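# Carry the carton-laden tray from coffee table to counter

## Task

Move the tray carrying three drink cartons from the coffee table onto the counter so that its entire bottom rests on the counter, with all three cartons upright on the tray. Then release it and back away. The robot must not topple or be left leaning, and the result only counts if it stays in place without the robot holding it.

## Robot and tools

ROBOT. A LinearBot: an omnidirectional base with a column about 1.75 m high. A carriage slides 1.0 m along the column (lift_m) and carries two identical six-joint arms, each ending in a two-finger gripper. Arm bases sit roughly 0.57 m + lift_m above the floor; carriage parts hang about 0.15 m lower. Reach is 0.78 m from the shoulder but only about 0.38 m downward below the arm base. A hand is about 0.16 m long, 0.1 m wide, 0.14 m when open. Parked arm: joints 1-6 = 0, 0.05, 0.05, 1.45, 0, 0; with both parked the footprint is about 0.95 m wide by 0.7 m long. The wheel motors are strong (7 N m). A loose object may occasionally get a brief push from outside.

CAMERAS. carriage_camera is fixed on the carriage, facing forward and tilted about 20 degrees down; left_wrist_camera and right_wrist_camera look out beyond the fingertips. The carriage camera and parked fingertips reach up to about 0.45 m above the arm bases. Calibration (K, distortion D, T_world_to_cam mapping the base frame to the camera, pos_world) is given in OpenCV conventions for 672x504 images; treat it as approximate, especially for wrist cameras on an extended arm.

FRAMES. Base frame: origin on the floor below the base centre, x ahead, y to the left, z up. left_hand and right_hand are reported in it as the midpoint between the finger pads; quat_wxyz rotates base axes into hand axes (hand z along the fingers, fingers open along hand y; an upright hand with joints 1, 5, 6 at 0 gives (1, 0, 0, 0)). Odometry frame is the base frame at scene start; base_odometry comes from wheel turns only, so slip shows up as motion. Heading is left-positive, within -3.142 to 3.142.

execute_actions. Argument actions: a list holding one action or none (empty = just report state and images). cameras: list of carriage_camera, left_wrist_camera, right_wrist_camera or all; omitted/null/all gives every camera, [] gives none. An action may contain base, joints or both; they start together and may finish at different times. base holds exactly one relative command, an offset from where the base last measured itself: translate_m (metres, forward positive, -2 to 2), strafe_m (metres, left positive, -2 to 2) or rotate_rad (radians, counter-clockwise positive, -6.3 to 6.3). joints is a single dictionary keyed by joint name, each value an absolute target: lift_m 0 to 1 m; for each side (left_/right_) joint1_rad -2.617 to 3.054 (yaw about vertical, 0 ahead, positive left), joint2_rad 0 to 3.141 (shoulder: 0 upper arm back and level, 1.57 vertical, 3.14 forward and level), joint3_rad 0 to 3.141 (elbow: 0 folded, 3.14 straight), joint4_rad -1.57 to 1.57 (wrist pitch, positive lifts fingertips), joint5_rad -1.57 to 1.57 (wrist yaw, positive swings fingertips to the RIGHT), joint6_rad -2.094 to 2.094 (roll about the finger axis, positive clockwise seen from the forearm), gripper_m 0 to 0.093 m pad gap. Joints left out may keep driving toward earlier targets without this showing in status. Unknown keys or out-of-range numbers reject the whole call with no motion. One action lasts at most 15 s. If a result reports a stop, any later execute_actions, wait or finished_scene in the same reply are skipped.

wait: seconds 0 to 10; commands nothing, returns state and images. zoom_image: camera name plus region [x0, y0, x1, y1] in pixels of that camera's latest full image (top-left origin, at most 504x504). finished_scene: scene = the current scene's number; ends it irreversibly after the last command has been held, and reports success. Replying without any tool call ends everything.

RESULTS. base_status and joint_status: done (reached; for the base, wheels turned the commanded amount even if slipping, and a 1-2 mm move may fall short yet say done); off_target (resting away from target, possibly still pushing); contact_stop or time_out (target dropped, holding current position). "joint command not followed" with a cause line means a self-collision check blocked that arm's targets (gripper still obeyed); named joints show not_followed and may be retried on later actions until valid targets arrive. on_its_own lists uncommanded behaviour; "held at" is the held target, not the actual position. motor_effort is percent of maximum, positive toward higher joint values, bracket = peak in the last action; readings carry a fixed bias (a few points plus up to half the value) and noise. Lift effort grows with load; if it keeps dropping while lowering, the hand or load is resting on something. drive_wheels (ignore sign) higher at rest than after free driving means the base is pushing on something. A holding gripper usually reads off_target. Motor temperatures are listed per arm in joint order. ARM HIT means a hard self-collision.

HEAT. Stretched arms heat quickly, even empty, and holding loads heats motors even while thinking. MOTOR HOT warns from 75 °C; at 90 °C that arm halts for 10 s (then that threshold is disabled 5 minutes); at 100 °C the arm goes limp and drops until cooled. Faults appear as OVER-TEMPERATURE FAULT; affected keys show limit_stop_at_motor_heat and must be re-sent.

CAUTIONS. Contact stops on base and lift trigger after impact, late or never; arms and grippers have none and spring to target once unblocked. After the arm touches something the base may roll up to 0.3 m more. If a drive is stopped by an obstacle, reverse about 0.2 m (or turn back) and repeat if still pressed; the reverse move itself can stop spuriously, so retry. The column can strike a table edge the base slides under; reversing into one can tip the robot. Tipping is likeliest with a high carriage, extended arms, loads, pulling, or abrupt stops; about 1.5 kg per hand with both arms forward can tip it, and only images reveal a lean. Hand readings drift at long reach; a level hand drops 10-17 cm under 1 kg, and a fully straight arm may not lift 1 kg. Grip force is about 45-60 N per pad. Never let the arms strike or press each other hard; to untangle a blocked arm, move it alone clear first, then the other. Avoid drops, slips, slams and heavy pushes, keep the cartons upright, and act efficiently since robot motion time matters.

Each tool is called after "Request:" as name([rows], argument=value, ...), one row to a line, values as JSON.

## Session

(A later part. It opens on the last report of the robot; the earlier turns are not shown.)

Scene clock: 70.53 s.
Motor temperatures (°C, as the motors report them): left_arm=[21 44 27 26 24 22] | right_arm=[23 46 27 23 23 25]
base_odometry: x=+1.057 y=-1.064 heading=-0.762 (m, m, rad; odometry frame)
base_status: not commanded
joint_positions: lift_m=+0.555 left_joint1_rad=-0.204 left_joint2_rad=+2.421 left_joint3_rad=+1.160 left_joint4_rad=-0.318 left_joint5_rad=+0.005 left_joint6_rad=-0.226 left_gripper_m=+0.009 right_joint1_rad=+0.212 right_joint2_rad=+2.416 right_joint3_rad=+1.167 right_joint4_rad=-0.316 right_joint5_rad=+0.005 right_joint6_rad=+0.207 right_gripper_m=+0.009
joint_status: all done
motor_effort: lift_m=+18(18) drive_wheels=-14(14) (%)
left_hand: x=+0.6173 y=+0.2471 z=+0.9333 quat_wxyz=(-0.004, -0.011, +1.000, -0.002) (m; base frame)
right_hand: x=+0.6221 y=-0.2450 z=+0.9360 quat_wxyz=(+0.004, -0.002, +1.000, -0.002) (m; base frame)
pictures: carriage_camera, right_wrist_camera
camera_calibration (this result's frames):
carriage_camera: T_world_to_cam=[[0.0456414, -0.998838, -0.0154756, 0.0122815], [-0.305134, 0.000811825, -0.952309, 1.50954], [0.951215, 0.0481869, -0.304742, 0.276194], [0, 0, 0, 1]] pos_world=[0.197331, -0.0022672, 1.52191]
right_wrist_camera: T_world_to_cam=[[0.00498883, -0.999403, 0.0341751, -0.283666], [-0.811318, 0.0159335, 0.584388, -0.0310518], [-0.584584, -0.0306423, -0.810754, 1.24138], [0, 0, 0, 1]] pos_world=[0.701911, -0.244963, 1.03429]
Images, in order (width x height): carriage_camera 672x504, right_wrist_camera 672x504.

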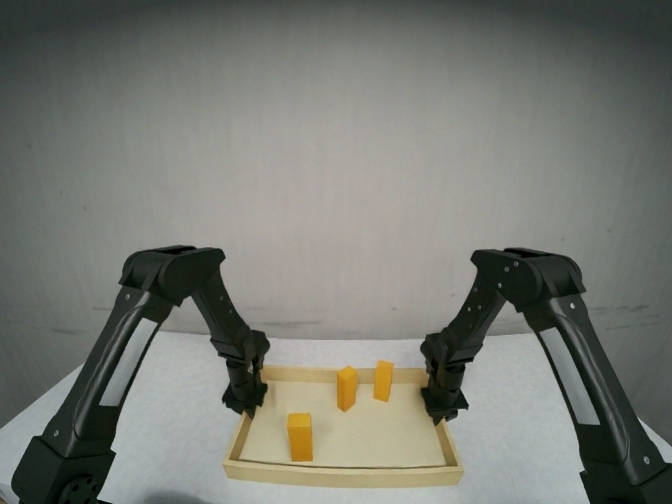

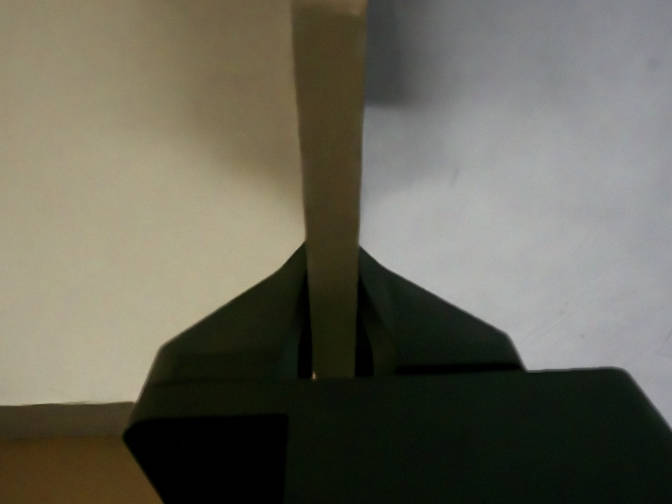

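Request:
execute_actions([
  {"joints": {"left_gripper_m": 0.045, "right_gripper_m": 0.045}},
], cameras=["left_wrist_camera", "right_wrist_camera"])

Request:
execute_actions([
  {"joints": {"lift_m": 0.62}},
], cameras=["carriage_camera"])

Scene clock: 74.90 s.
Motor temperatures (°C, as the motors report them): left_arm=[21 44 27 26 24 22] | right_arm=[23 47 27 23 23 25]
base_odometry: x=+1.057 y=-1.064 heading=-0.762 (m, m, rad; odometry frame)
base_status: not commanded
joint_positions: lift_m=+0.555 left_joint1_rad=-0.205 left_joint2_rad=+2.421 left_joint3_rad=+1.160 left_joint4_rad=-0.311 left_joint5_rad=+0.005 left_joint6_rad=-0.220 left_gripper_m=+0.045 right_joint1_rad=+0.212 right_joint2_rad=+2.416 right_joint3_rad=+1.167 right_joint4_rad=-0.314 right_joint5_rad=+0.005 right_joint6_rad=+0.215 right_gripper_m=+0.045
joint_status: all done
motor_effort: lift_m=+19(19) drive_wheels=-14(14) (%)
left_hand: x=+0.6187 y=+0.2466 z=+0.9333 quat_wxyz=(-0.001, -0.007, +1.000, -0.002) (m; base frame)
right_hand: x=+0.6226 y=-0.2449 z=+0.9360 quat_wxyz=(+0.005, +0.001, +1.000, -0.001) (m; base frame)
pictures: left_wrist_camera, right_wrist_camera
camera_calibration (this result's frames):
left_wrist_camera: T_world_to_cam=[[0.0304888, -0.999298, -0.02179, 0.24836], [-0.813243, -0.037475, 0.580716, -0.0291905], [-0.581125, 0.0000152006, -0.813814, 1.24477], [0, 0, 0, 1]] pos_world=[0.692053, 0.247072, 1.03537]
right_wrist_camera: T_world_to_cam=[[-0.00270007, -0.999428, 0.0337138, -0.278357], [-0.812276, 0.0218562, 0.582864, -0.0272097], [-0.583267, -0.0258111, -0.81187, 1.24306], [0, 0, 0, 1]] pos_world=[0.702182, -0.245518, 1.03445]
Images, in order (width x height): left_wrist_camera 672x504, right_wrist_camera 672x504.

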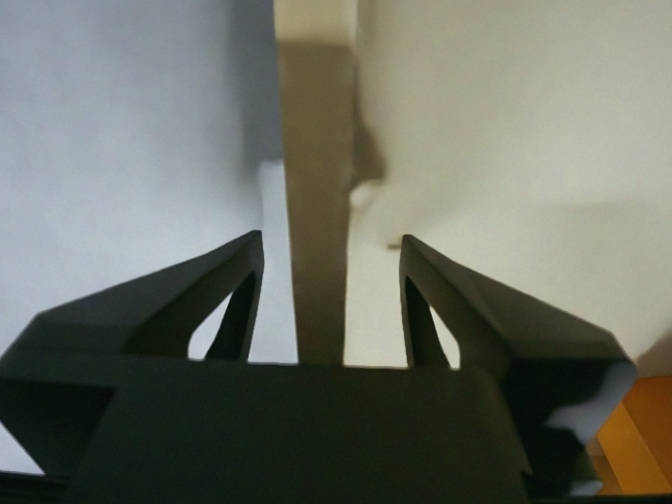

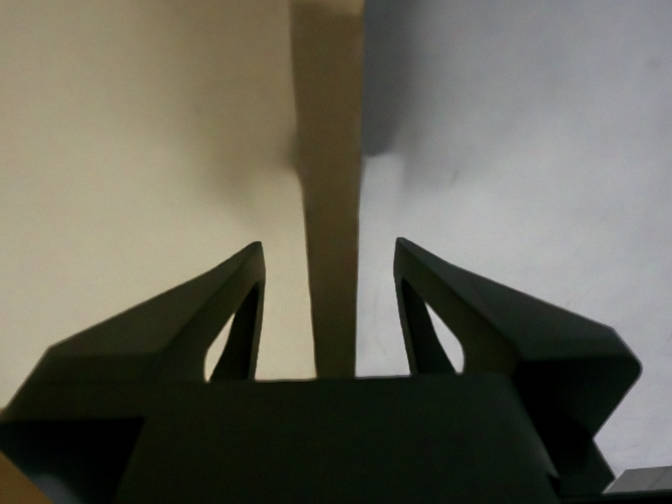

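Scene clock: 75.70 s.
Motor temperatures (°C, as the motors report them): left_arm=[21 44 27 26 24 22] | right_arm=[23 47 27 23 23 25]
base_odometry: x=+1.057 y=-1.064 heading=-0.762 (m, m, rad; odometry frame)
base_status: not commanded
joint_positions: lift_m=+0.620 left_joint1_rad=-0.205 left_joint2_rad=+2.417 left_joint3_rad=+1.160 left_joint4_rad=-0.303 left_joint5_rad=+0.005 left_joint6_rad=-0.219 left_gripper_m=+0.045 right_joint1_rad=+0.212 right_joint2_rad=+2.401 right_joint3_rad=+1.167 right_joint4_rad=-0.308 right_joint5_rad=+0.005 right_joint6_rad=+0.215 right_gripper_m=+0.045
joint_status: all done
motor_effort: lift_m=+17(22) drive_wheels=+13(14) (%)
left_hand: x=+0.6219 y=+0.2460 z=+0.9997 quat_wxyz=(+0.005, -0.007, +1.000, -0.003) (m; base frame)
right_hand: x=+0.6279 y=-0.2438 z=+1.0059 quat_wxyz=(+0.014, +0.002, +1.000, +0.001) (m; base frame)
pictures: carriage_camera
camera_calibration (this result's frames):
carriage_camera: T_world_to_cam=[[0.0456414, -0.998838, -0.0154756, 0.0132875], [-0.305134, 0.000811825, -0.952309, 1.57145], [0.951215, 0.0481869, -0.304742, 0.296005], [0, 0, 0, 1]] pos_world=[0.197331, -0.0022672, 1.58692]
Images, in order (width x height): carriage_camera 672x504.

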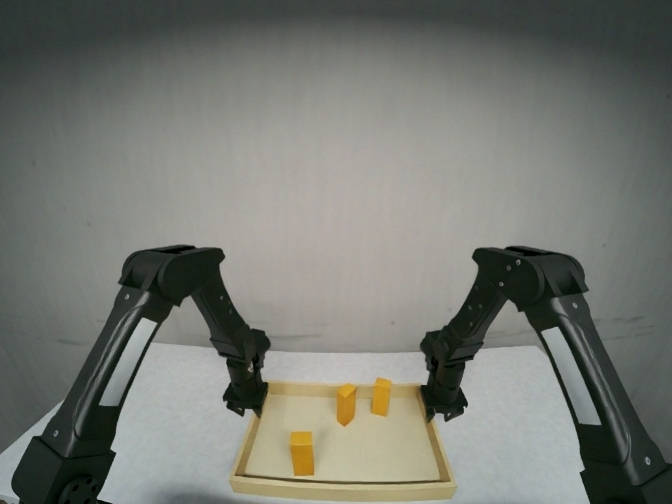

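The hands are clear of the tray. I'll back away and park the arms in one move.

Request:
execute_actions([
  {"base": {"translate_m": -0.45}, "joints": {"left_joint1_rad": 0, "left_joint2_rad": 0.05, "left_joint3_rad": 0.05, "left_joint4_rad": 1.45, "left_joint5_rad": 0, "left_joint6_rad": 0, "right_joint1_rad": 0, "right_joint2_rad": 0.05, "right_joint3_rad": 0.05, "right_joint4_rad": 1.45, "right_joint5_rad": 0, "right_joint6_rad": 0}},
], cameras=["carriage_camera"])

Request:
zoom_image(camera="carriage_camera", region=[250, 280, 450, 410])

Scene clock: 80.03 s.
Motor temperatures (°C, as the motors report them): left_arm=[21 44 27 26 24 22] | right_arm=[23 46 27 24 23 25]
base_odometry: x=+0.732 y=-0.753 heading=-0.762 (m, m, rad; odometry frame)
base_status: done
joint_positions: lift_m=+0.620 left_joint1_rad=+0.011 left_joint2_rad=+0.062 left_joint3_rad=+0.067 left_joint4_rad=+1.458 left_joint5_rad=-0.002 left_joint6_rad=-0.009 left_gripper_m=+0.045 right_joint1_rad=-0.007 right_joint2_rad=+0.059 right_joint3_rad=+0.072 right_joint4_rad=+1.459 right_joint5_rad=+0.002 right_joint6_rad=+0.005 right_gripper_m=+0.045
joint_status: all done
motor_effort: lift_m=+19(18) drive_wheels=-2(31) (%)
left_hand: x=+0.3039 y=+0.3192 z=+1.6071 quat_wxyz=(+0.999, -0.001, +0.054, +0.001) (m; base frame)
right_hand: x=+0.3013 y=-0.3191 z=+1.6086 quat_wxyz=(+0.999, +0.001, +0.049, -0.001) (m; base frame)
pictures: carriage_camera
camera_calibration (this result's frames):
carriage_camera: T_world_to_cam=[[0.0456414, -0.998838, -0.0154756, 0.0132865], [-0.305134, 0.000811825, -0.952309, 1.57138], [0.951215, 0.0481869, -0.304742, 0.295984], [0, 0, 0, 1]] pos_world=[0.197331, -0.0022672, 1.58685]
Images, in order (width x height): carriage_camera 672x504.

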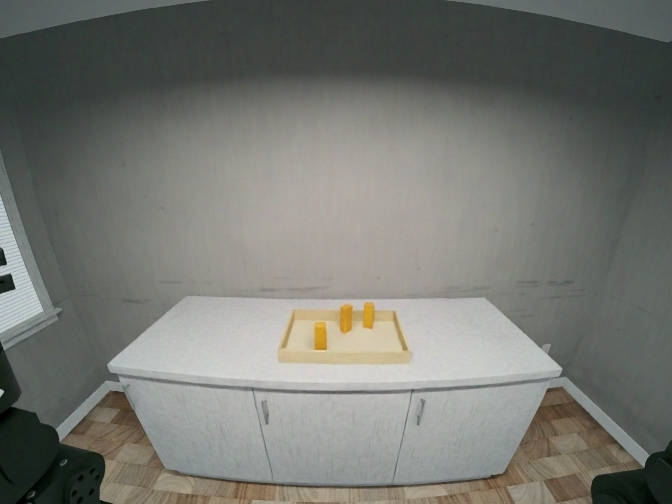

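Region (250, 280, 450, 410) of carriage_camera's 672x504 image, scaled by 2.520, with more detail than that image has; it fills the top 328 rows of this view, and the rest is white.

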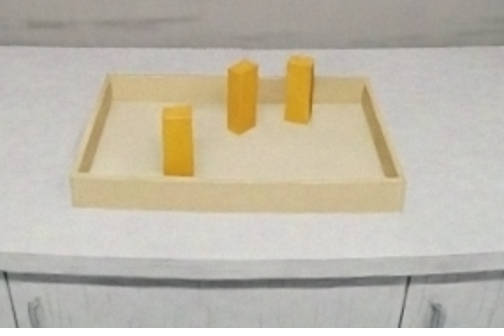

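The tray sits fully on the counter, all three cartons are standing, and the robot is clear.

Request:
finished_scene(scene=2)

The scene is finished: the task was done.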